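# Bag three coloured balls, set white ball in pan

## Task

Get the orange, blue and green balls completely inside the bag, in the space between its two layers; each ball left out lowers the result. The attempt fails if any corner of the bag's opening hangs far past the table edge. No ball counts unless, at the end, the white ball sits in the pan, the pan is upright on an uncovered part of the table, and the whole bag rests on the table with no part over the edge or inside the pan. A ball does not count if a gripper still holds it or tightly closed fingers touch it, or if it drops more than about a fingernail's width when a lifted lip of the bag is lowered. Anything that stays in place only because the robot is holding it does not count. Nothing may be knocked or placed off the table.

## Robot and tools

Robot and frame. Two arms, left_arm and right_arm, share one scene frame. Its origin is on the table top midway between the arm bases; +x points out across the table, +z points up, and left_arm stands on the +y side. The names do not tell you which side of a picture an arm is on. Positions are in metres; orientations are unit quaternions written w first (qw, qx, qy, qz). On each gripper the fingers extend along its own +z axis and close along its own y axis. The reported end_effector_position is the spot between the finger pads, about 1 cm short of the fingertips. Printed positions can be somewhat off, more at long reach, and arms usually stop a centimetre or more from the commanded pose, most often too low.

The row. Every motion command uses rows of 16 numbers, always both arms even if one stays still: left_arm x, y, z, qw, qx, qy, qz, opening, then right_arm in the same order. x, y, z and the quaternion are an absolute target pose for that gripper in the scene frame. Opening runs from -1 (closed) to +1 (fully open, 0.094 m). To keep an arm still, resend the exact pose from the last result taken before it was meant to stop, plus its intended opening. To keep a gripper's orientation fixed, repeat the same quaternion every row rather than copying the possibly drifted reported one.

execute_actions(actions): actions is a list of up to 15 actions; each action is a list of up to 15 rows, one per control step of 1/30 s. An action always lasts 15 steps; if it has fewer rows, its final row is held. An empty list only returns state and images. Each step, the target is clipped to within 70 mm and 16 degrees of the measured pose, so a distant target needs several actions; afterwards the arm stops at its last clipped pose. An action is rejected for both arms if any target lies more than 0.6 m from that gripper's current position along any of the gripper's own axes; if the first action fails this against the latest reported state, or anything is malformed, nothing runs.

move(target, speed, blocking): target is one 16-number row of absolute poses. Each gripper travels a straight line toward its pose, turning the shorter way; all paths finish together and last 0.5 to 10 s (cut off at 10 s). speed is the path top speed in m/s, 0.002 to 0.5, default 0.25; rotation is capped at twice that in rad/s. Openings are applied at the start. Paths ignore obstacles and the other arm, and grippers can lag, wander or overshoot the speed, especially near full stretch. Faster motion and targets set deeper past a contact mean harder impacts and presses. With blocking=false the call returns after 0.5 s while motion continues; further moves and execute_actions are refused until a result shows it ended, so use wait or stop. The extra move: line reports the ending (done, off_target, moving, held, fault), any limits (paced = the pose was clipped; held = a check blocked some steps, after which the arm may jump faster than speed) and each gripper's distance from its pose. If only one arm is named, the other finished at rest.

wait(seconds): 0 to 10; lets the scene run with the last commands held; returns early if a running move ends. stop(): brakes a running move (needs room; fingers keep moving). zoom_image(camera, region): camera is cam_high, cam_left_wrist or cam_right_wrist; region [x0, y0, x1, y1] in pixels from the top-left, at most 504 by 504. finished_scene(scene): scene may be 1 or omitted; ends for good.

Results. The state line left_arm: … | right_arm: … gives each gripper's position and quaternion. Hand target lines show where the controller is currently steering each gripper. A pose unreachable line means a clearance check altered or blocked that arm's command. grip_measured is the measured finger gap on the opening scale (each reading may be off by about 1 mm); the last value in Joint positions is the gap in metres. To grasp, command roughly 0.03 below grip_measured; a smaller margin grips more gently. Pads push up to about 50 to 62 N, less on parts under about 2 mm thick. Joint torques follow Joint positions order without the gripper and are noisy, nonzero even in free air. Joint ranges in rad: waist -2.618 to 3.054, shoulder 0 to 3.142, elbow 0 to 3.142, wrist pitch -1.571 to 1.571, wrist yaw -1.571 to 1.571, wrist roll -2.094 to 2.094; elbows never fully straighten.

Cameras. cam_high (896x504, fixed pinhole, about [0.255, -0.377, 1.223] looking down) and two fisheye wrist cameras cam_left_wrist and cam_right_wrist (504x504) that ride on the hands. Calibration is approximate, off by up to a few degrees and millimetres.

Cautions. Do not let the arms strike or squeeze each other. Avoid dropping, slamming or shoving hard, and never let anything leave the table. Sustained loads heat motors: MOTOR HOT appears from 75 °C, at 90 °C the arm is halted for 10 s, at 100 °C it goes limp and falls; such stops appear as OVER-TEMPERATURE FAULT or FAULT lines. While the operator composes a reply the robot keeps holding its last command. Occasional external tugs on held parts or pushes on loose objects may happen.

Each tool is called after "Request:" by a JSON object that holds its "api" and its "payload", one argument or row to a line.

## Session

Request:
{"api": "execute_actions", "payload": {
  "actions": []
}}

Scene clock: 0.00 s.
left_arm: end_effector_position=(+0.4264, +0.3006, +0.4125) grip_measured=+1.000 end_effector_quat_wxyz=(+0.710, +0.032, +0.702, -0.038) | right_arm: end_effector_position=(+0.4073, -0.2979, +0.4084) grip_measured=+1.000 end_effector_quat_wxyz=(+0.707, -0.021, +0.707, +0.023)
Joint positions: left_arm=[-0.013  1.06   1.063  0.009  0.007 -0.007  0.094] | right_arm=[ 0.008  1.049  1.052 -0.003  0.015  0.003  0.094]
Joint velocities: left_arm=[ 0.002 -0.002 -0.007  0.051  0.007  0.066  0.   ] | right_arm=[-0.007 -0.022  0.007 -0.037 -0.022  0.022  0.   ]
Joint torques (N m, as the arm reports them, + toward a larger angle): no reading
Hand target (left_arm): +0.424, +0.301, +0.419; +0.715, +0.032, +0.697, -0.038
Hand target (right_arm): +0.405, -0.298, +0.416; +0.712, -0.020, +0.701, +0.023

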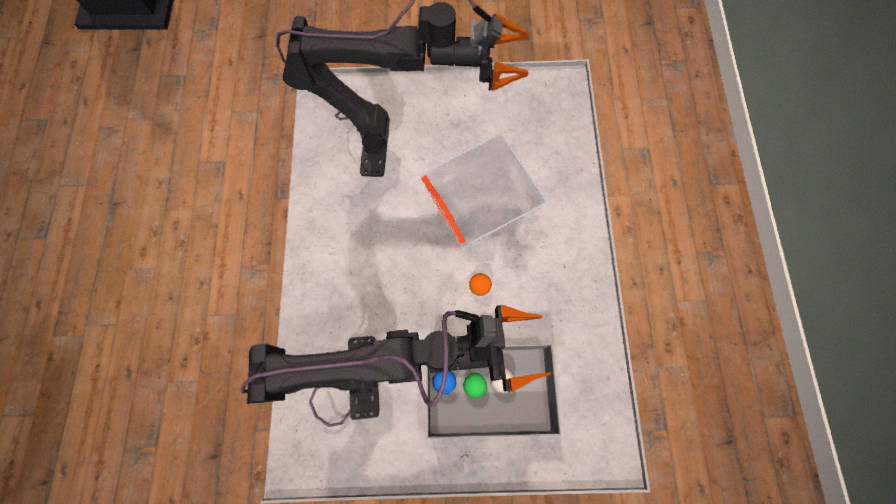

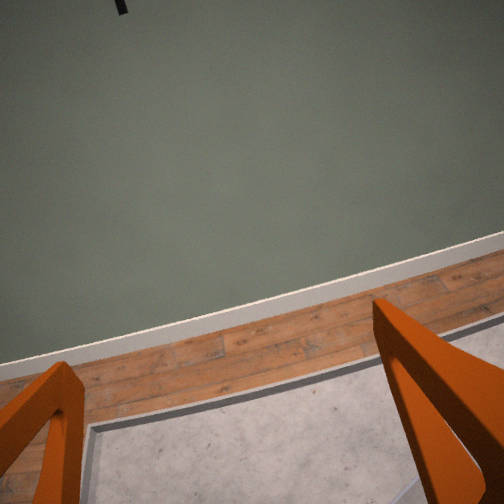

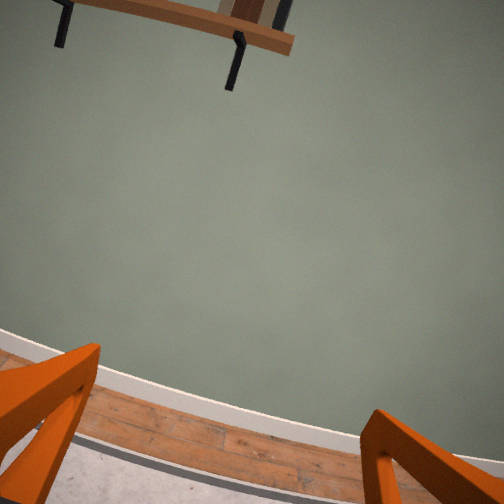

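Request:
{"api": "zoom_image", "payload": {
  "camera": "cam_high",
  "region": [400, 120, 570, 310]
}}

Request:
{"api": "zoom_image", "payload": {
  "camera": "cam_high",
  "region": [400, 300, 600, 460]
}}

Region (400, 120, 570, 310) of cam_high's 896x504 image, scaled by 2.653, with more detail than that image has; it fills the left 451 columns of this view, and the rest is white.

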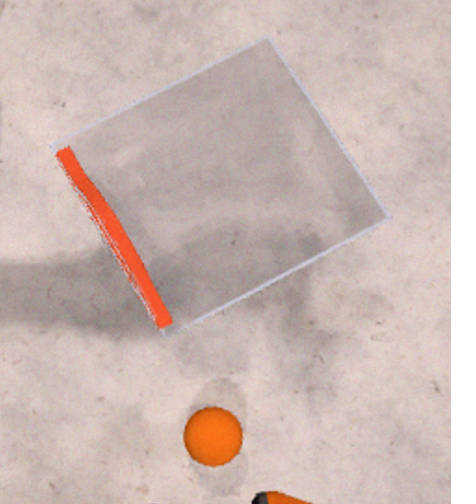

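Region (400, 300, 600, 460) of cam_high's 896x504 image, scaled by 2.520, with more detail than that image has; it fills the top 403 rows of this view, and the rest is white.

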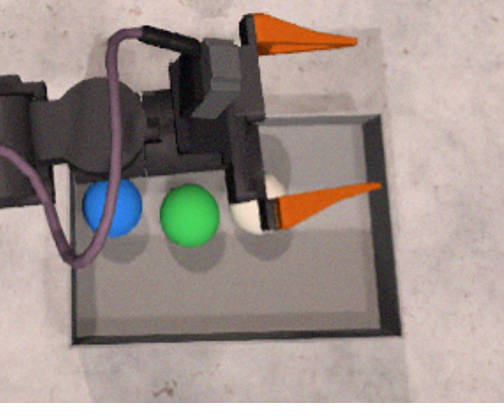

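Request:
{"api": "move", "payload": {
  "target": [0.20,0.14,0.16,0.45,0,0.893,0,1, 0.30,-0.30,0.35,0.707,0,0.707,0,1],
  "speed": 0.3
}}

Scene clock: 33.80 s.
left_arm: end_effector_position=(+0.1957, +0.1426, +0.1486) grip_measured=+1.000 end_effector_quat_wxyz=(+0.440, -0.003, +0.898, +0.002) | right_arm: end_effector_position=(+0.3030, -0.3020, +0.3559) grip_measured=+1.000 end_effector_quat_wxyz=(+0.712, +0.003, +0.703, +0.001)
Joint positions: left_arm=[-1.439  1.273  0.861 -1.101 -0.909 -1.497  0.094] | right_arm=[ 0.161  0.561  0.701 -0.127  0.233  0.003  0.094]
Joint velocities: left_arm=[ 0.002 -0.012 -0.002 -0.037 -0.007  0.007  0.   ] | right_arm=[ 0.002  0.002  0.002 -0.037 -0.051 -0.081  0.   ]
Joint torques (N m, as the arm reports them, + toward a larger angle): left_arm=[-0.6  -3.    9.    0.05 -0.48 -0.09] | right_arm=[ 0.87 -0.34  6.75  1.54  0.06 -0.03]
Hand target (left_arm): +0.195, +0.139, +0.155; +0.442, -0.007, +0.897, -0.002
Hand target (right_arm): +0.300, -0.301, +0.350; +0.707, -0.000, +0.707, +0.000
Off the commanded pose (left_arm): 0.012 m, 1 deg.
Off the commanded pose (right_arm): 0.007 m, 1 deg.
move: off_target (left_arm)
camera_calibration (this result's frames):
cam_left_wrist: T_world_to_cam=[[-0.177009, -0.975305, -0.132089, 0.180706], [-0.935915, 0.208325, -0.284015, 0.226849], [0.304519, 0.0733512, -0.949678, 0.178182], [0, 0, 0, 1]] pos_world=[0.190038, 0.115915, 0.257514]
cam_right_wrist: T_world_to_cam=[[-0.0263622, -0.956846, 0.289396, -0.385853], [-0.317097, -0.266542, -0.910168, 0.39696], [0.948027, -0.115761, -0.296386, -0.0947541], [0, 0, 0, 1]] pos_world=[0.205532, -0.274365, 0.444881]

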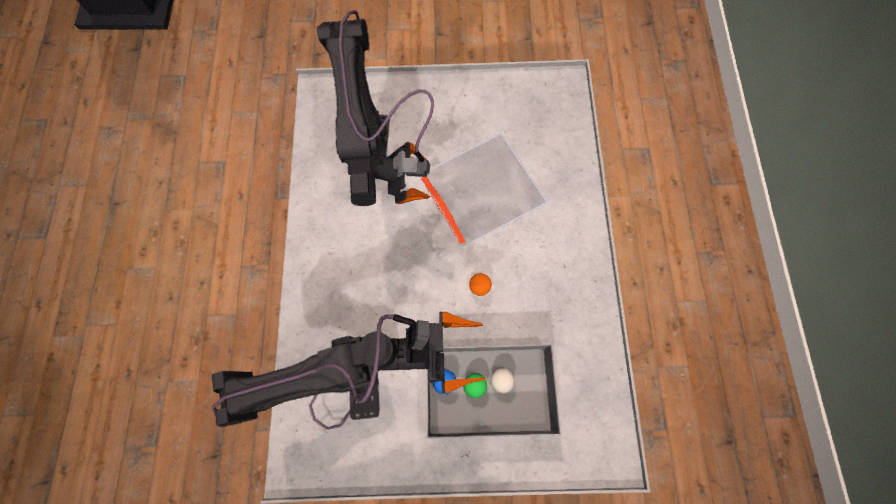

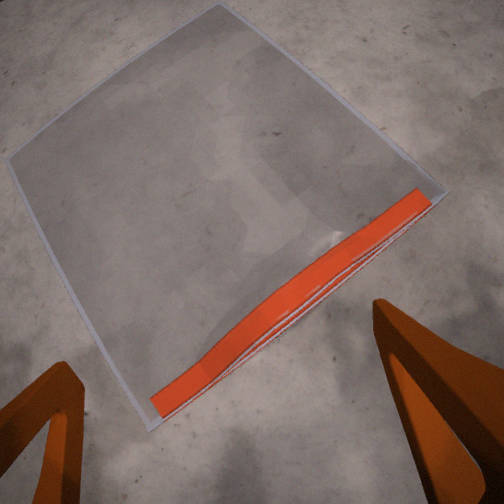

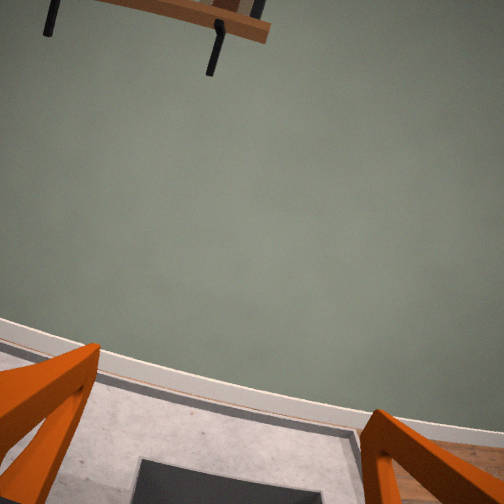

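Request:
{"api": "zoom_image", "payload": {
  "camera": "cam_left_wrist",
  "region": [140, 180, 460, 440]
}}

Region (140, 180, 460, 440) of cam_left_wrist's 504x504 image, scaled by 1.575, with more detail than that image has; it fills the top 410 rows of this view, and the rest is white.

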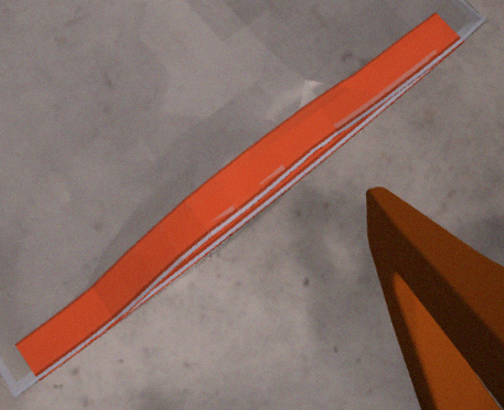

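Request:
{"api": "move", "payload": {
  "target": [0.17,0.134,0.07,0.233,0.5624,0.733,0.3036,-0.45, 0.30,-0.30,0.35,0.707,0,0.707,0,1],
  "speed": 0.2
}}

Scene clock: 101.27 s.
left_arm: end_effector_position=(+0.1707, +0.1422, +0.0679) grip_measured=-0.447 end_effector_quat_wxyz=(+0.226, +0.558, +0.734, +0.313) | right_arm: end_effector_position=(+0.3028, -0.3012, +0.3559) grip_measured=+1.000 end_effector_quat_wxyz=(+0.712, +0.003, +0.703, +0.001)
Joint positions: left_arm=[-1.472  1.606  0.861 -1.097 -0.755 -0.359  0.026] | right_arm=[ 0.169  0.561  0.701 -0.127  0.241  0.003  0.094]
Joint velocities: left_arm=[-0.007 -0.017 -0.007 -0.066  0.051  0.022 -0.001] | right_arm=[-0.022  0.007  0.017 -0.095 -0.037 -0.066  0.   ]
Joint torques (N m, as the arm reports them, + toward a larger angle): left_arm=[-0.55 -5.65  6.27 -0.18 -0.37  0.12] | right_arm=[ 0.94  0.01  6.82  1.58  0.07 -0.06]
Hand target (left_arm): +0.169, +0.134, +0.068; +0.233, +0.561, +0.733, +0.305
Hand target (right_arm): +0.300, -0.300, +0.350; +0.707, -0.000, +0.707, +0.000
Off the commanded pose (left_arm): 0.008 m, 1 deg.
Off the commanded pose (right_arm): 0.007 m, 1 deg.
move: done
camera_calibration (this result's frames):
cam_left_wrist: T_world_to_cam=[[-0.764274, 0.019554, -0.644596, 0.158815], [-0.457582, 0.68789, 0.563406, -0.0267683], [0.454427, 0.725552, -0.516788, -0.0385753], [0, 0, 0, 1]] pos_world=[0.126659, 0.0432966, 0.0975173]
cam_right_wrist: T_world_to_cam=[[-0.0263547, -0.956875, 0.289301, -0.385082], [-0.317118, -0.266451, -0.910187, 0.397145], [0.94802, -0.11573, -0.29642, -0.0944563], [0, 0, 0, 1]] pos_world=[0.20534, -0.273587, 0.444882]

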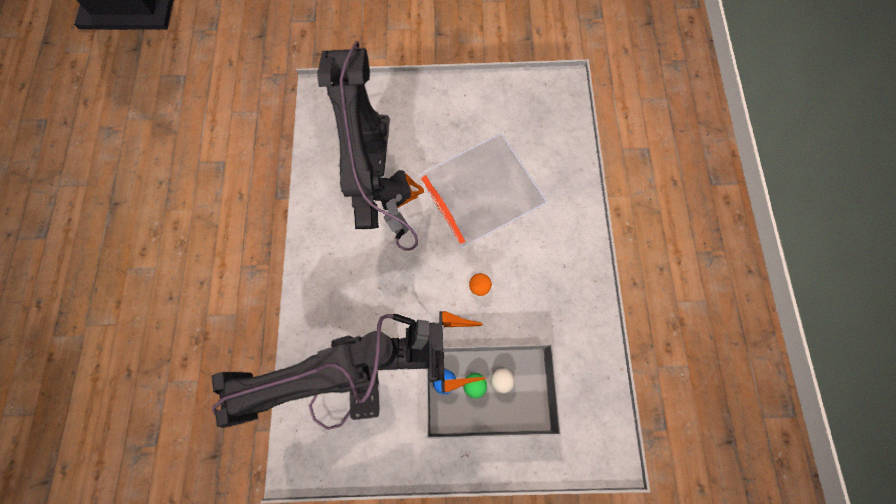

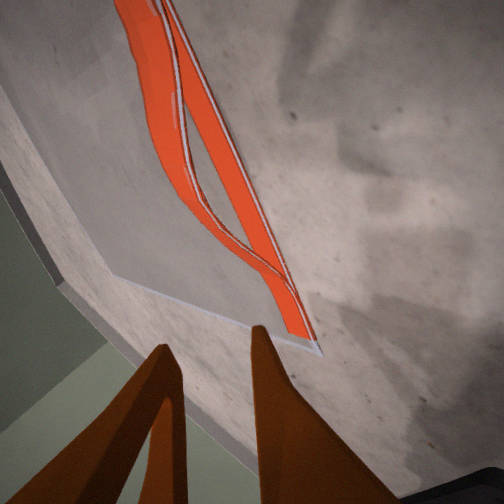

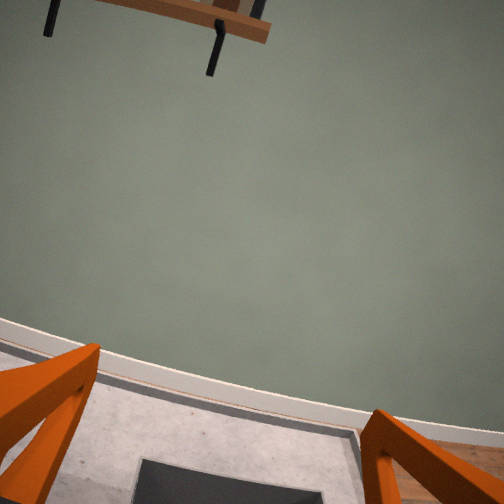

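Request:
{"api": "move", "payload": {
  "target": [0.198,0.116,0.033,0.233,0.5624,0.733,0.3036,-0.15, 0.30,-0.30,0.35,0.707,0,0.707,0,1],
  "speed": 0.1
}}

Scene clock: 118.17 s.
left_arm: end_effector_position=(+0.1935, +0.1153, +0.0331) grip_measured=-0.153 end_effector_quat_wxyz=(+0.225, +0.565, +0.736, +0.298) | right_arm: end_effector_position=(+0.3028, -0.3013, +0.3559) grip_measured=+1.000 end_effector_quat_wxyz=(+0.712, +0.003, +0.703, +0.001)
Joint positions: left_arm=[-1.375  1.73   0.861 -0.847 -0.755 -0.202  0.04 ] | right_arm=[ 0.169  0.561  0.701 -0.127  0.241  0.003  0.094]
Joint velocities: left_arm=[-0.012 -0.007 -0.007 -0.037  0.007  0.037 -0.002] | right_arm=[ 0.017 -0.022 -0.012 -0.081 -0.051  0.051  0.   ]
Joint torques (N m, as the arm reports them, + toward a larger angle): left_arm=[ 0.66 -6.92  4.07  0.09 -0.56  0.1 ] | right_arm=[ 0.74 -0.08  6.91  1.56  0.05 -0.04]
Hand target (left_arm): +0.198, +0.116, +0.033; +0.233, +0.562, +0.733, +0.304
Hand target (right_arm): +0.300, -0.300, +0.350; +0.707, -0.000, +0.707, -0.000
Off the commanded pose (left_arm): 0.005 m, 1 deg.
Off the commanded pose (right_arm): 0.007 m, 1 deg.
move: done
camera_calibration (this result's frames):
cam_left_wrist: T_world_to_cam=[[-0.778159, 0.0190978, -0.627776, 0.156541], [-0.434518, 0.705353, 0.560064, 0.0153226], [0.4535, 0.708599, -0.540578, -0.0444746], [0, 0, 0, 1]] pos_world=[0.148641, 0.0177172, 0.0656493]
cam_right_wrist: T_world_to_cam=[[-0.0267194, -0.956867, 0.289297, -0.385032], [-0.317221, -0.266326, -0.910188, 0.397195], [0.947975, -0.116091, -0.296422, -0.0945584], [0, 0, 0, 1]] pos_world=[0.20535, -0.273618, 0.444882]

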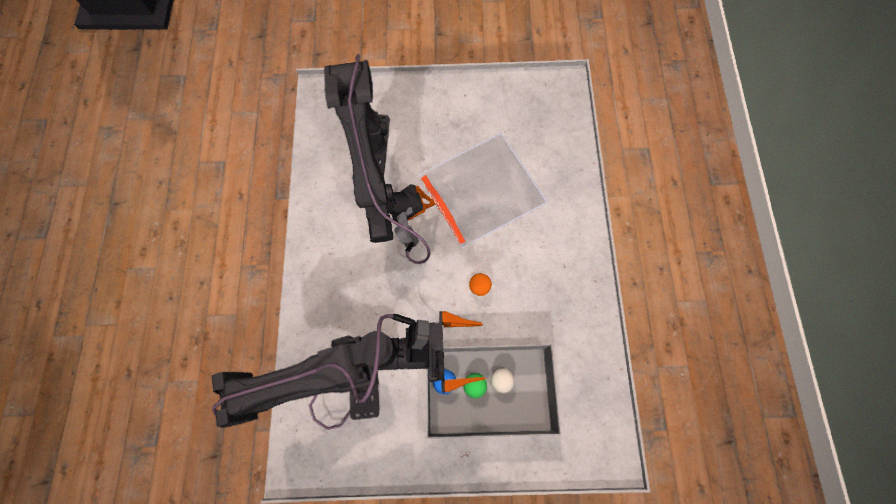

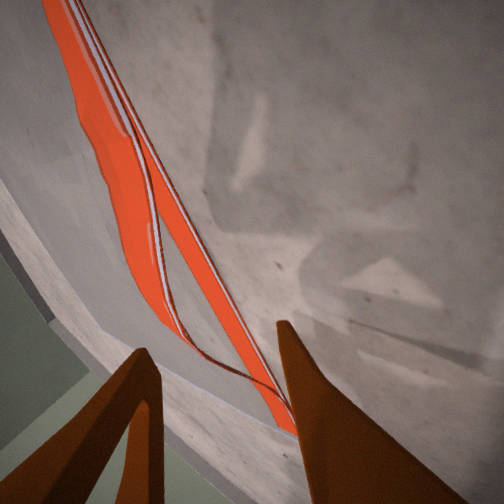

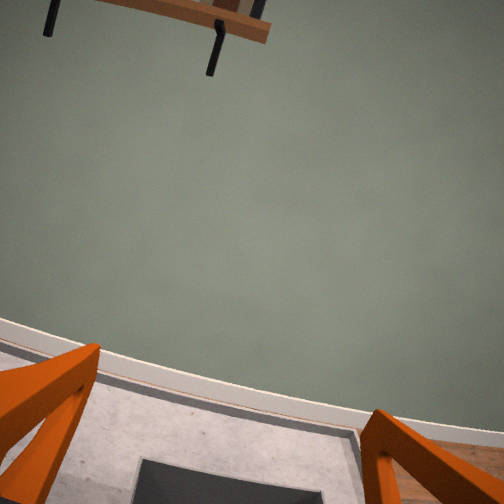

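Request:
{"api": "move", "payload": {
  "target": [0.238,0.130,0.033,0.233,0.5624,0.733,0.3036,-0.15, 0.30,-0.30,0.35,0.707,0,0.707,0,1],
  "speed": 0.05
}}

Scene clock: 133.70 s.
left_arm: end_effector_position=(+0.2355, +0.1270, +0.0297) grip_measured=-0.153 end_effector_quat_wxyz=(+0.222, +0.567, +0.734, +0.301) | right_arm: end_effector_position=(+0.3028, -0.3013, +0.3559) grip_measured=+1.000 end_effector_quat_wxyz=(+0.712, +0.003, +0.703, +0.001)
Joint positions: left_arm=[-1.204  1.694  0.805 -0.673 -0.767  0.036  0.04 ] | right_arm=[ 0.169  0.561  0.701 -0.127  0.241  0.003  0.094]
Joint velocities: left_arm=[-0.007 -0.002 -0.022 -0.022  0.007  0.095 -0.   ] | right_arm=[-0.007  0.002  0.007 -0.022  0.007 -0.007  0.   ]
Joint torques (N m, as the arm reports them, + toward a larger angle): left_arm=[ 0.62 -9.03  3.49  0.4  -0.57  0.12] | right_arm=[ 0.87  0.    6.94  1.56  0.05 -0.03]
Hand target (left_arm): +0.239, +0.129, +0.034; +0.234, +0.562, +0.733, +0.304
Hand target (right_arm): +0.300, -0.300, +0.350; +0.707, -0.000, +0.707, -0.000
Off the commanded pose (left_arm): 0.005 m, 1 deg.
Off the commanded pose (right_arm): 0.007 m, 1 deg.
move: done
camera_calibration (this result's frames):
cam_left_wrist: T_world_to_cam=[[-0.779707, 0.0271117, -0.625557, 0.186059], [-0.431727, 0.700329, 0.568465, 0.027009], [0.453508, 0.713305, -0.534346, -0.0744153], [0, 0, 0, 1]] pos_world=[0.19048, 0.0291213, 0.0612735]
cam_right_wrist: T_world_to_cam=[[-0.0267194, -0.956867, 0.289297, -0.385032], [-0.317221, -0.266326, -0.910188, 0.397195], [0.947975, -0.116091, -0.296422, -0.0945584], [0, 0, 0, 1]] pos_world=[0.20535, -0.273618, 0.444882]

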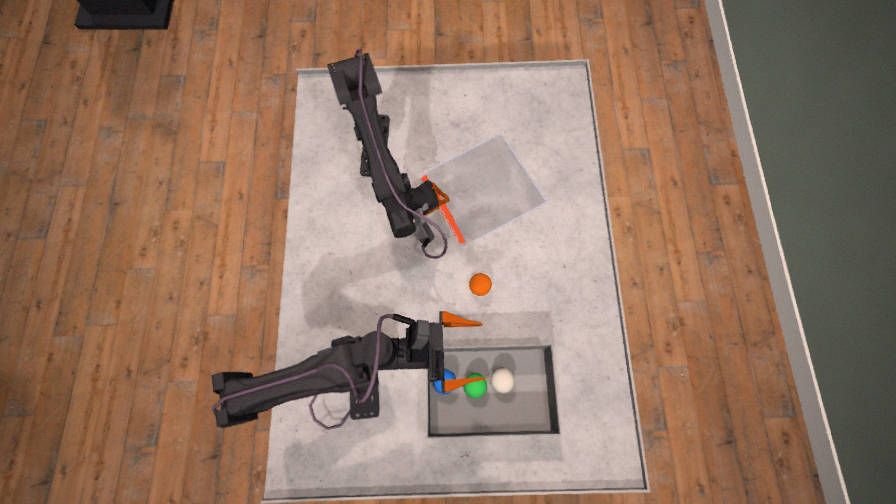

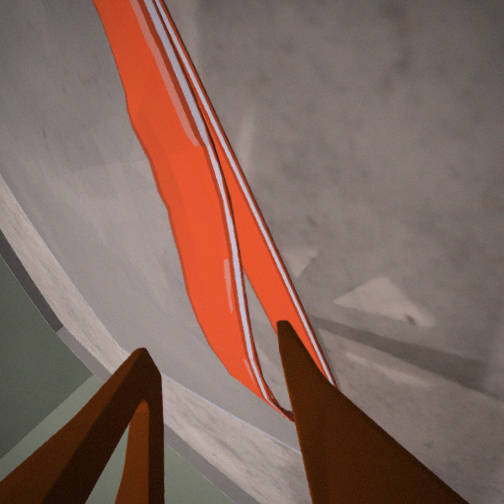

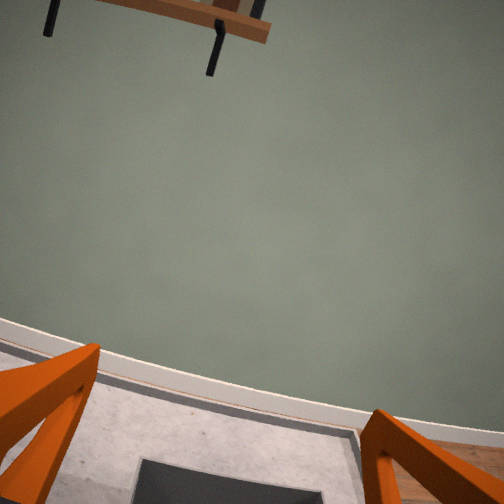

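Request:
{"api": "move", "payload": {
  "target": [0.252,0.142,0.037,0.233,0.5624,0.733,0.3036,-0.15, 0.30,-0.30,0.35,0.707,0,0.707,0,1],
  "speed": 0.04
}}

Scene clock: 141.93 s.
left_arm: end_effector_position=(+0.2496, +0.1394, +0.0342) grip_measured=-0.153 end_effector_quat_wxyz=(+0.223, +0.566, +0.734, +0.302) | right_arm: end_effector_position=(+0.3028, -0.3013, +0.3559) grip_measured=+1.000 end_effector_quat_wxyz=(+0.712, +0.003, +0.703, +0.001)
Joint positions: left_arm=[-1.136  1.641  0.765 -0.621 -0.767  0.129  0.04 ] | right_arm=[ 0.169  0.561  0.701 -0.127  0.241  0.003  0.094]
Joint velocities: left_arm=[ 0.002 -0.007  0.002  0.022 -0.007 -0.007 -0.   ] | right_arm=[ 0.012 -0.012 -0.012 -0.022 -0.007 -0.095  0.   ]
Joint torques (N m, as the arm reports them, + toward a larger angle): left_arm=[ 0.65 -8.51  3.59  0.55 -0.52  0.12] | right_arm=[ 0.87  0.08  6.83  1.56  0.08 -0.02]
Hand target (left_arm): +0.253, +0.142, +0.037; +0.233, +0.562, +0.733, +0.304
Hand target (right_arm): +0.300, -0.300, +0.350; +0.707, -0.000, +0.707, -0.000
Off the commanded pose (left_arm): 0.004 m, 1 deg.
Off the commanded pose (right_arm): 0.007 m, 1 deg.
move: done
camera_calibration (this result's frames):
cam_left_wrist: T_world_to_cam=[[-0.777873, 0.026332, -0.627869, 0.199334], [-0.434067, 0.699967, 0.567126, 0.0224702], [0.454422, 0.713689, -0.533056, -0.0875901], [0, 0, 0, 1]] pos_world=[0.204613, 0.0415348, 0.0657219]
cam_right_wrist: T_world_to_cam=[[-0.0267194, -0.956867, 0.289297, -0.385032], [-0.317221, -0.266326, -0.910188, 0.397195], [0.947975, -0.116091, -0.296422, -0.0945584], [0, 0, 0, 1]] pos_world=[0.20535, -0.273618, 0.444882]

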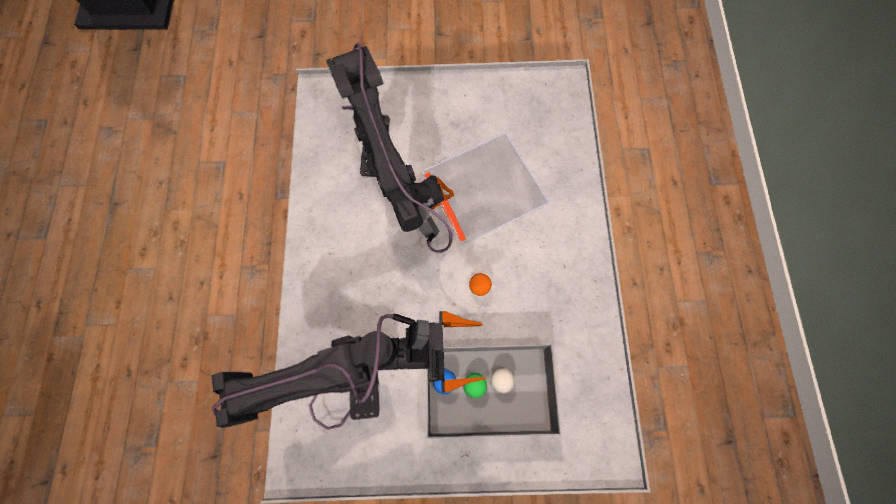

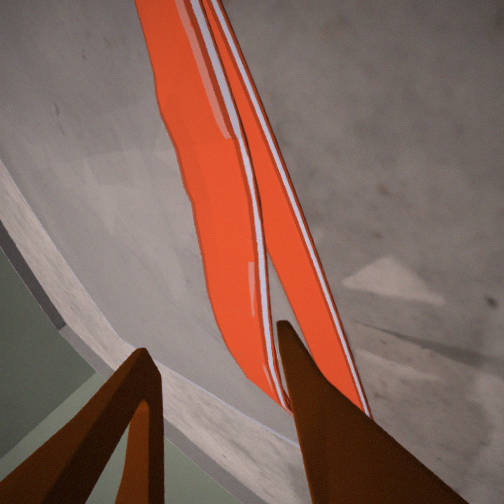

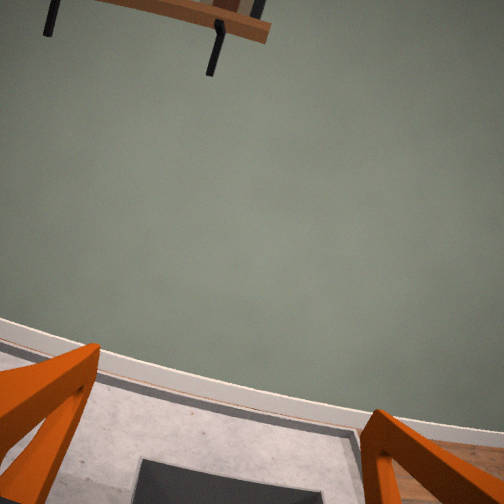

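Request:
{"api": "move", "payload": {
  "target": [0.245,0.140,0.030,0.233,0.5624,0.733,0.3036,-1, 0.30,-0.30,0.35,0.707,0,0.707,0,1],
  "speed": 0.02
}}

Scene clock: 148.00 s.
left_arm: end_effector_position=(+0.2466, +0.1353, +0.0342) grip_measured=-0.978 end_effector_quat_wxyz=(+0.229, +0.567, +0.733, +0.298) | right_arm: end_effector_position=(+0.3028, -0.3013, +0.3559) grip_measured=+1.000 end_effector_quat_wxyz=(+0.712, +0.003, +0.703, +0.001)
Joint positions: left_arm=[-1.153  1.641  0.765 -0.616 -0.767  0.116  0.001] | right_arm=[ 0.169  0.561  0.701 -0.127  0.241  0.003  0.094]
Joint velocities: left_arm=[ 0.007  0.017 -0.007  0.007 -0.095 -0.007 -0.   ] | right_arm=[ 0.007 -0.002  0.002 -0.007  0.051 -0.037  0.   ]
Joint torques (N m, as the arm reports them, + toward a larger angle): left_arm=[-0.55 -6.44  2.74  0.56 -0.51 -0.1 ] | right_arm=[ 0.74  0.08  7.03  1.6   0.11 -0.02]
Hand target (left_arm): +0.245, +0.140, +0.030; +0.233, +0.563, +0.733, +0.303
Hand target (right_arm): +0.300, -0.300, +0.350; +0.707, -0.000, +0.707, -0.000
Off the commanded pose (left_arm): 0.007 m, 1 deg.
Off the commanded pose (right_arm): 0.007 m, 1 deg.
move: done
camera_calibration (this result's frames):
cam_left_wrist: T_world_to_cam=[[-0.77514, 0.0228979, -0.631375, 0.197037], [-0.431748, 0.710392, 0.555821, 0.0224972], [0.46125, 0.703434, -0.540767, -0.083313], [0, 0, 0, 1]] pos_world=[0.200873, 0.0381116, 0.0668471]
cam_right_wrist: T_world_to_cam=[[-0.0267194, -0.956867, 0.289297, -0.385032], [-0.317221, -0.266326, -0.910188, 0.397195], [0.947975, -0.116091, -0.296422, -0.0945584], [0, 0, 0, 1]] pos_world=[0.20535, -0.273618, 0.444882]

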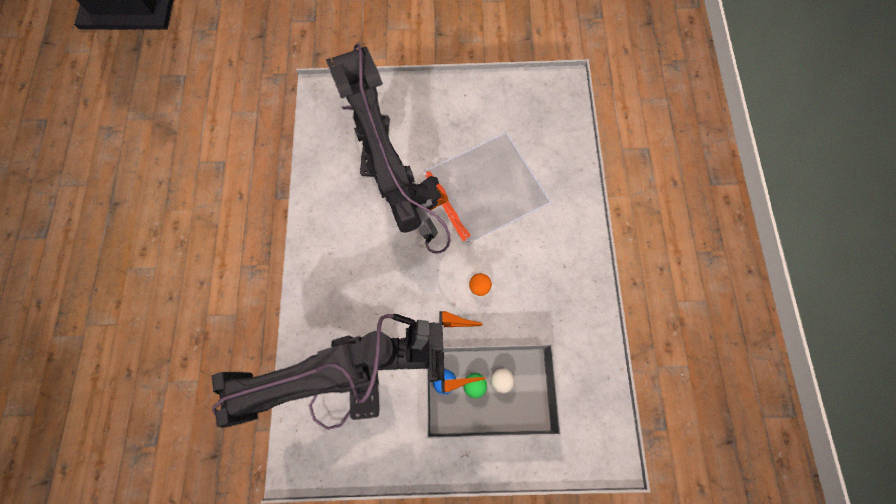

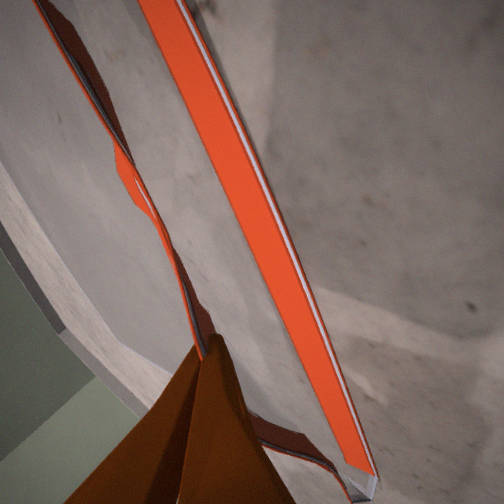

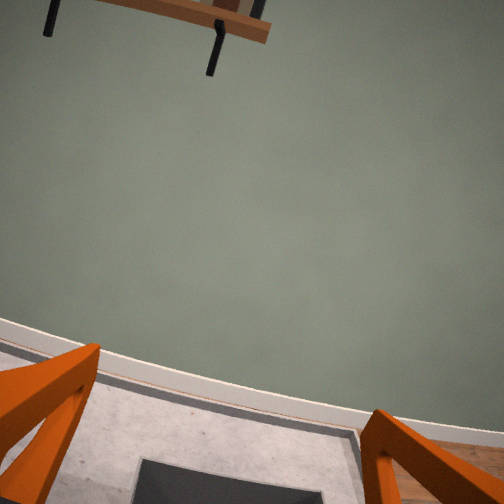

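Request:
{"api": "move", "payload": {
  "target": [0.25,0.140,0.085,0.233,0.5624,0.733,0.3036,-1, 0.32,-0.12,0.14,0,0,1,0,1],
  "speed": 0.2
}}

Scene clock: 156.33 s.
left_arm: end_effector_position=(+0.2445, +0.1441, +0.0713) grip_measured=-0.978 end_effector_quat_wxyz=(+0.219, +0.570, +0.731, +0.304) | right_arm: end_effector_position=(+0.3176, -0.1185, +0.1312) grip_measured=+1.000 end_effector_quat_wxyz=(+0.001, -0.014, +1.000, -0.013)
Joint positions: left_arm=[-1.149  1.541  0.836 -0.812 -0.767  0.118  0.001] | right_arm=[ 0.558  1.913  1.721 -1.392  0.023  0.598  0.094]
Joint velocities: left_arm=[-0.002 -0.002  0.002 -0.066  0.051 -0.022 -0.001] | right_arm=[ 0.012 -0.022  0.002 -0.11  -0.095  0.037  0.   ]
Joint torques (N m, as the arm reports them, + toward a larger angle): left_arm=[ 0.67 -8.05  8.48  0.06 -0.51  0.11] | right_arm=[ -0.67 -10.25   9.44  -0.1    0.     0.06]
Hand target (left_arm): +0.250, +0.140, +0.085; +0.233, +0.562, +0.733, +0.304
Hand target (right_arm): +0.321, -0.119, +0.139; +0.005, -0.006, +1.000, -0.007
Off the commanded pose (left_arm): 0.015 m, 2 deg.
Off the commanded pose (right_arm): 0.009 m, 2 deg.
move: off_target (left_arm)
camera_calibration (this result's frames):
cam_left_wrist: T_world_to_cam=[[-0.780515, 0.036392, -0.624077, 0.217467], [-0.428484, 0.695766, 0.576465, -0.00544519], [0.45519, 0.717346, -0.527462, -0.0699621], [0, 0, 0, 1]] pos_world=[0.199249, 0.0460615, 0.101953]
cam_right_wrist: T_world_to_cam=[[0.322013, -0.945671, 0.044883, -0.222149], [-0.897376, -0.289773, 0.332789, 0.264499], [-0.301703, -0.147439, -0.941933, 0.323885], [0, 0, 0, 1]] pos_world=[0.406606, -0.0856819, 0.227026]

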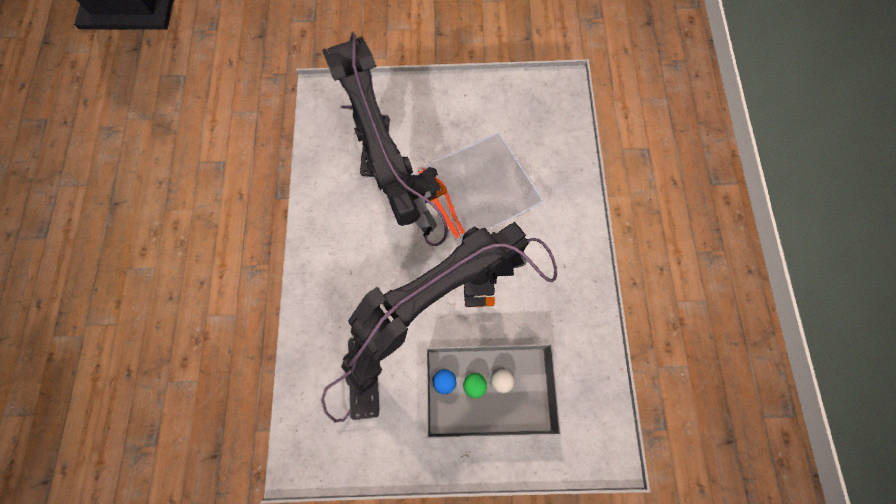

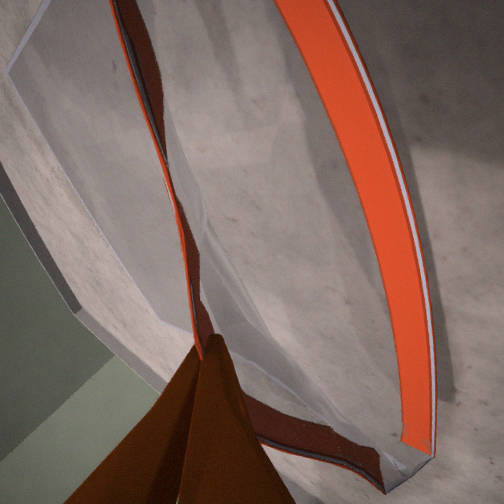

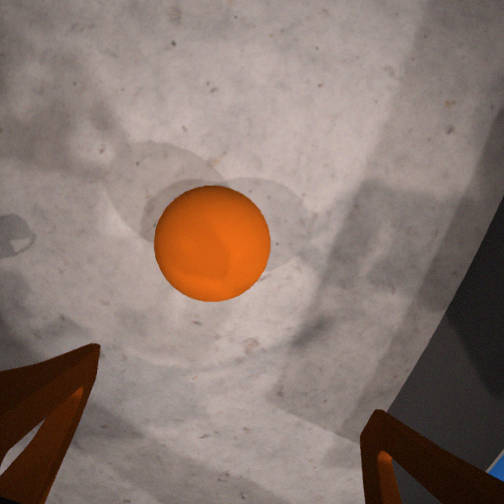

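Request:
{"api": "move", "payload": {
  "target": [0.25,0.140,0.085,0.233,0.5624,0.733,0.3036,-1, 0.339,-0.097,0.075,0,0,1,0,1],
  "speed": 0.15
}}

Scene clock: 177.13 s.
left_arm: end_effector_position=(+0.2445, +0.1442, +0.0713) grip_measured=-0.978 end_effector_quat_wxyz=(+0.219, +0.570, +0.731, +0.304) | right_arm: end_effector_position=(+0.3370, -0.1004, +0.0732) grip_measured=+1.000 end_effector_quat_wxyz=(-0.008, -0.003, +1.000, -0.009)
Joint positions: left_arm=[-1.149  1.541  0.836 -0.812 -0.767  0.118  0.001] | right_arm=[ 0.558  2.04   1.67  -1.225  0.005  0.619  0.094]
Joint velocities: left_arm=[ 0.002  0.017  0.007 -0.022 -0.081  0.007 -0.   ] | right_arm=[-0.012 -0.012  0.002 -0.051 -0.022  0.022  0.   ]
Joint torques (N m, as the arm reports them, + toward a larger angle): left_arm=[ 0.62 -7.96  8.49  0.08 -0.51  0.11] | right_arm=[  0.12 -12.25   6.16   0.23  -0.05   0.07]
Hand target (left_arm): +0.250, +0.140, +0.085; +0.233, +0.562, +0.733, +0.304
Hand target (right_arm): +0.339, -0.097, +0.075; -0.001, +0.000, +1.000, -0.000
Off the commanded pose (left_arm): 0.015 m, 2 deg.
Off the commanded pose (right_arm): 0.004 m, 1 deg.
move: off_target (left_arm)
camera_calibration (this result's frames):
cam_left_wrist: T_world_to_cam=[[-0.780595, 0.0366162, -0.623964, 0.217421], [-0.42841, 0.695559, 0.576769, -0.00551329], [0.455123, 0.717536, -0.527263, -0.0700288], [0, 0, 0, 1]] pos_world=[0.199228, 0.0461218, 0.101919]
cam_right_wrist: T_world_to_cam=[[0.30176, -0.952884, 0.0308695, -0.201584], [-0.897264, -0.272904, 0.347045, 0.307082], [-0.322269, -0.132423, -0.93734, 0.285863], [0, 0, 0, 1]] pos_world=[0.428488, -0.0704278, 0.167602]

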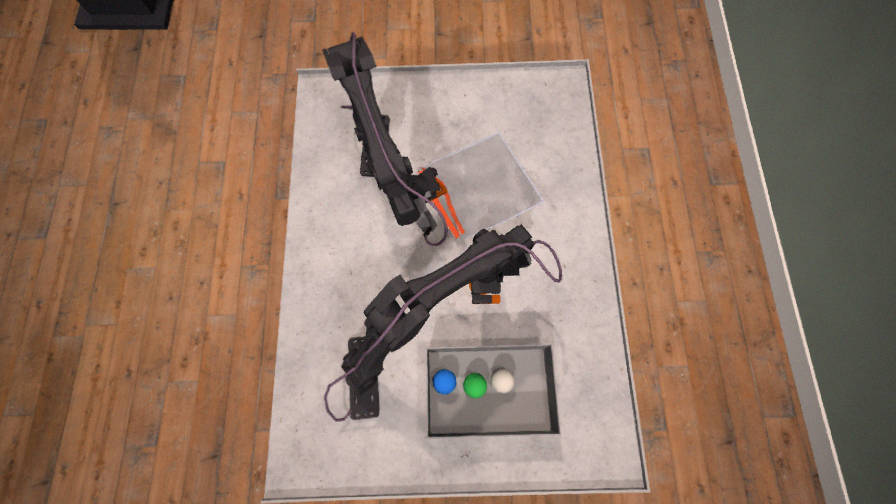

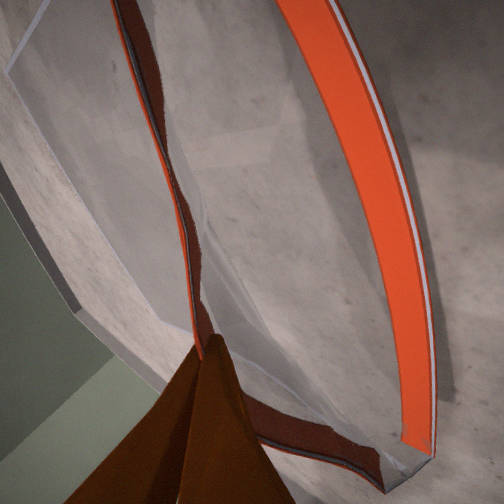

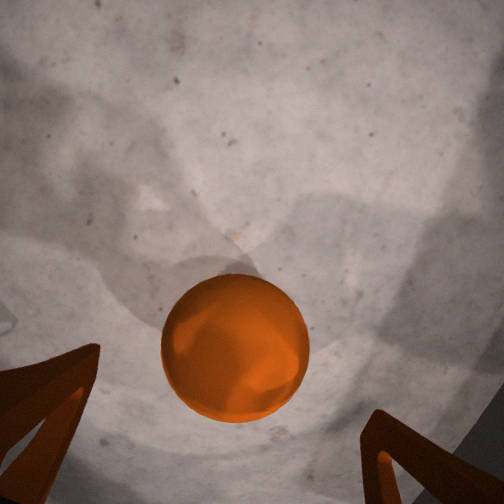

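Request:
{"api": "move", "payload": {
  "target": [0.25,0.140,0.085,0.233,0.5624,0.733,0.3036,-1, 0.341,-0.095,0.031,0,0,1,0,1],
  "speed": 0.1
}}

Request:
{"api": "move", "payload": {
  "target": [0.25,0.140,0.085,0.233,0.5624,0.733,0.3036,-1, 0.341,-0.095,0.031,0,0,1,0,0.22],
  "speed": 0.1
}}

Scene clock: 183.87 s.
left_arm: end_effector_position=(+0.2445, +0.1442, +0.0713) grip_measured=-0.978 end_effector_quat_wxyz=(+0.219, +0.570, +0.731, +0.304) | right_arm: end_effector_position=(+0.3404, -0.0980, +0.0318) grip_measured=+1.000 end_effector_quat_wxyz=(-0.005, -0.003, +1.000, -0.006)
Joint positions: left_arm=[-1.149  1.541  0.836 -0.812 -0.767  0.118  0.001] | right_arm=[ 0.558  2.08   1.563 -1.069  0.005  0.621  0.094]
Joint velocities: left_arm=[ 0.002 -0.002 -0.007  0.007  0.007  0.022  0.001] | right_arm=[ 0.007  0.012 -0.002  0.037  0.007  0.007  0.   ]
Joint torques (N m, as the arm reports them, + toward a larger angle): left_arm=[ 0.63 -7.93  8.44  0.08 -0.52  0.09] | right_arm=[  0.42 -11.71   5.8    0.27  -0.04   0.11]
Hand target (left_arm): +0.250, +0.140, +0.085; +0.233, +0.562, +0.733, +0.304
Hand target (right_arm): +0.341, -0.095, +0.031; -0.000, +0.000, +1.000, -0.000
Off the commanded pose (left_arm): 0.015 m, 2 deg.
Off the commanded pose (right_arm): 0.003 m, 1 deg.
move: off_target (left_arm)
camera_calibration (this result's frames):
cam_left_wrist: T_world_to_cam=[[-0.780595, 0.0366162, -0.623964, 0.217421], [-0.42841, 0.695559, 0.576769, -0.00551329], [0.455123, 0.717536, -0.527263, -0.0700288], [0, 0, 0, 1]] pos_world=[0.199228, 0.0461218, 0.101919]
cam_right_wrist: T_world_to_cam=[[0.30046, -0.95338, 0.0281292, -0.198534], [-0.900023, -0.273635, 0.339239, 0.326215], [-0.315727, -0.127245, -0.940279, 0.246821], [0, 0, 0, 1]] pos_world=[0.43118, -0.0686076, 0.127001]

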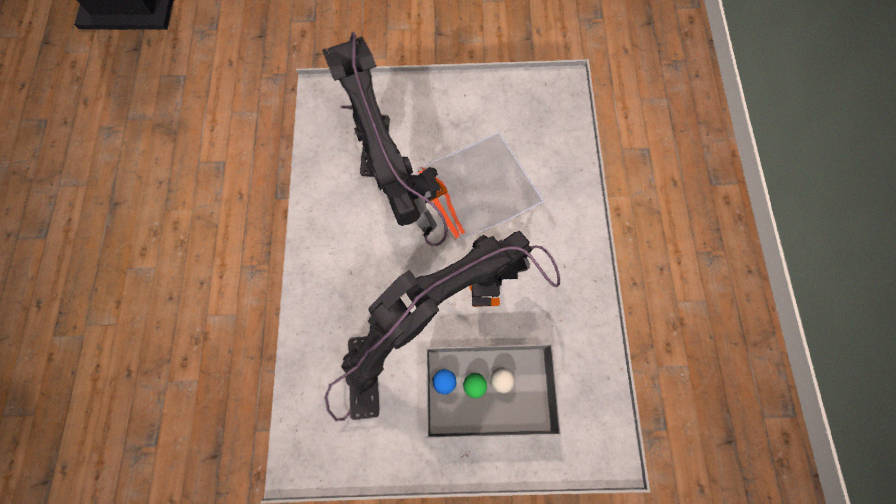

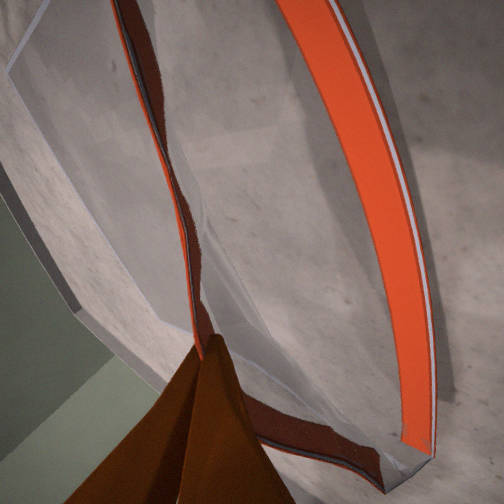

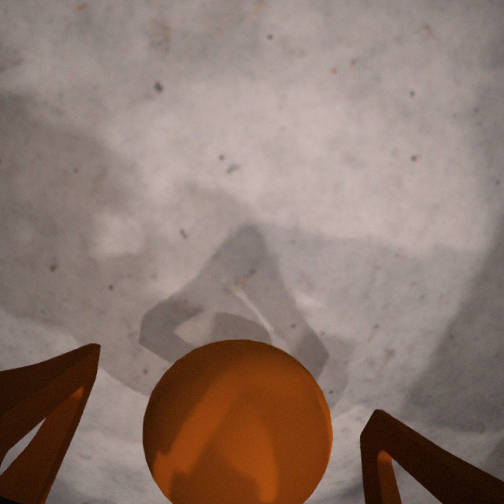

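Scene clock: 184.57 s.
left_arm: end_effector_position=(+0.2445, +0.1442, +0.0713) grip_measured=-0.978 end_effector_quat_wxyz=(+0.219, +0.570, +0.731, +0.304) | right_arm: end_effector_position=(+0.3405, -0.0979, +0.0318) grip_measured=+0.223 end_effector_quat_wxyz=(-0.004, -0.003, +1.000, -0.006)
Joint positions: left_arm=[-1.149  1.541  0.836 -0.812 -0.767  0.118  0.001] | right_arm=[ 0.558  2.08   1.563 -1.068  0.005  0.621  0.057]
Joint velocities: left_arm=[-0.007 -0.007 -0.012  0.022 -0.037  0.007 -0.002] | right_arm=[ 0.002  0.007 -0.007 -0.051 -0.037 -0.051 -0.001]
Joint torques (N m, as the arm reports them, + toward a larger angle): left_arm=[ 0.66 -7.93  8.48  0.09 -0.51  0.11] | right_arm=[  0.36 -11.74   5.74   0.29  -0.07   0.12]
Hand target (left_arm): +0.250, +0.140, +0.085; +0.233, +0.562, +0.733, +0.304
Hand target (right_arm): +0.341, -0.095, +0.031; -0.000, +0.000, +1.000, -0.000
Off the commanded pose (left_arm): 0.015 m, 2 deg.
Off the commanded pose (right_arm): 0.003 m, 1 deg.
move: off_target (left_arm)
camera_calibration (this result's frames):
cam_left_wrist: T_world_to_cam=[[-0.780595, 0.0366162, -0.623964, 0.217421], [-0.42841, 0.695559, 0.576769, -0.00551329], [0.455123, 0.717536, -0.527263, -0.0700288], [0, 0, 0, 1]] pos_world=[0.199228, 0.0461218, 0.101919]
cam_right_wrist: T_world_to_cam=[[0.300442, -0.953392, 0.0278888, -0.198462], [-0.900232, -0.273786, 0.338561, 0.326463], [-0.315145, -0.126824, -0.940531, 0.246732], [0, 0, 0, 1]] pos_world=[0.431275, -0.0685391, 0.127067]

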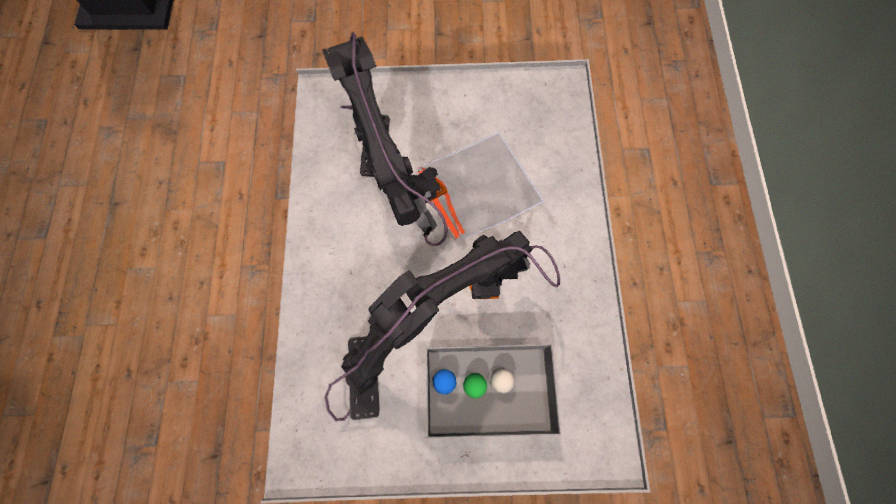

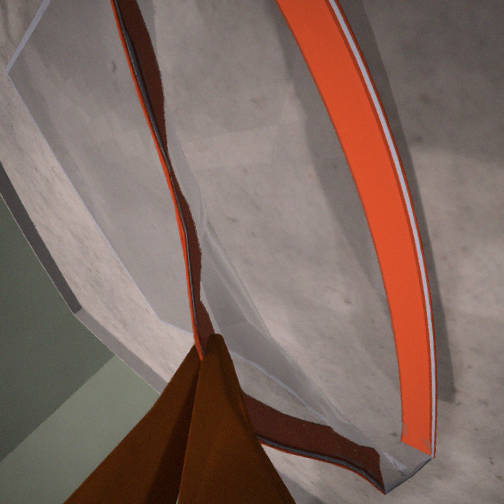

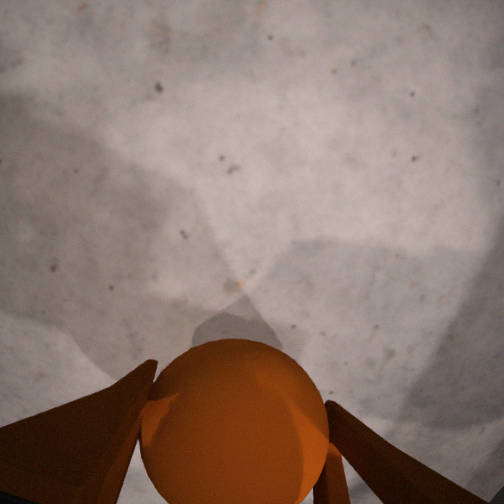

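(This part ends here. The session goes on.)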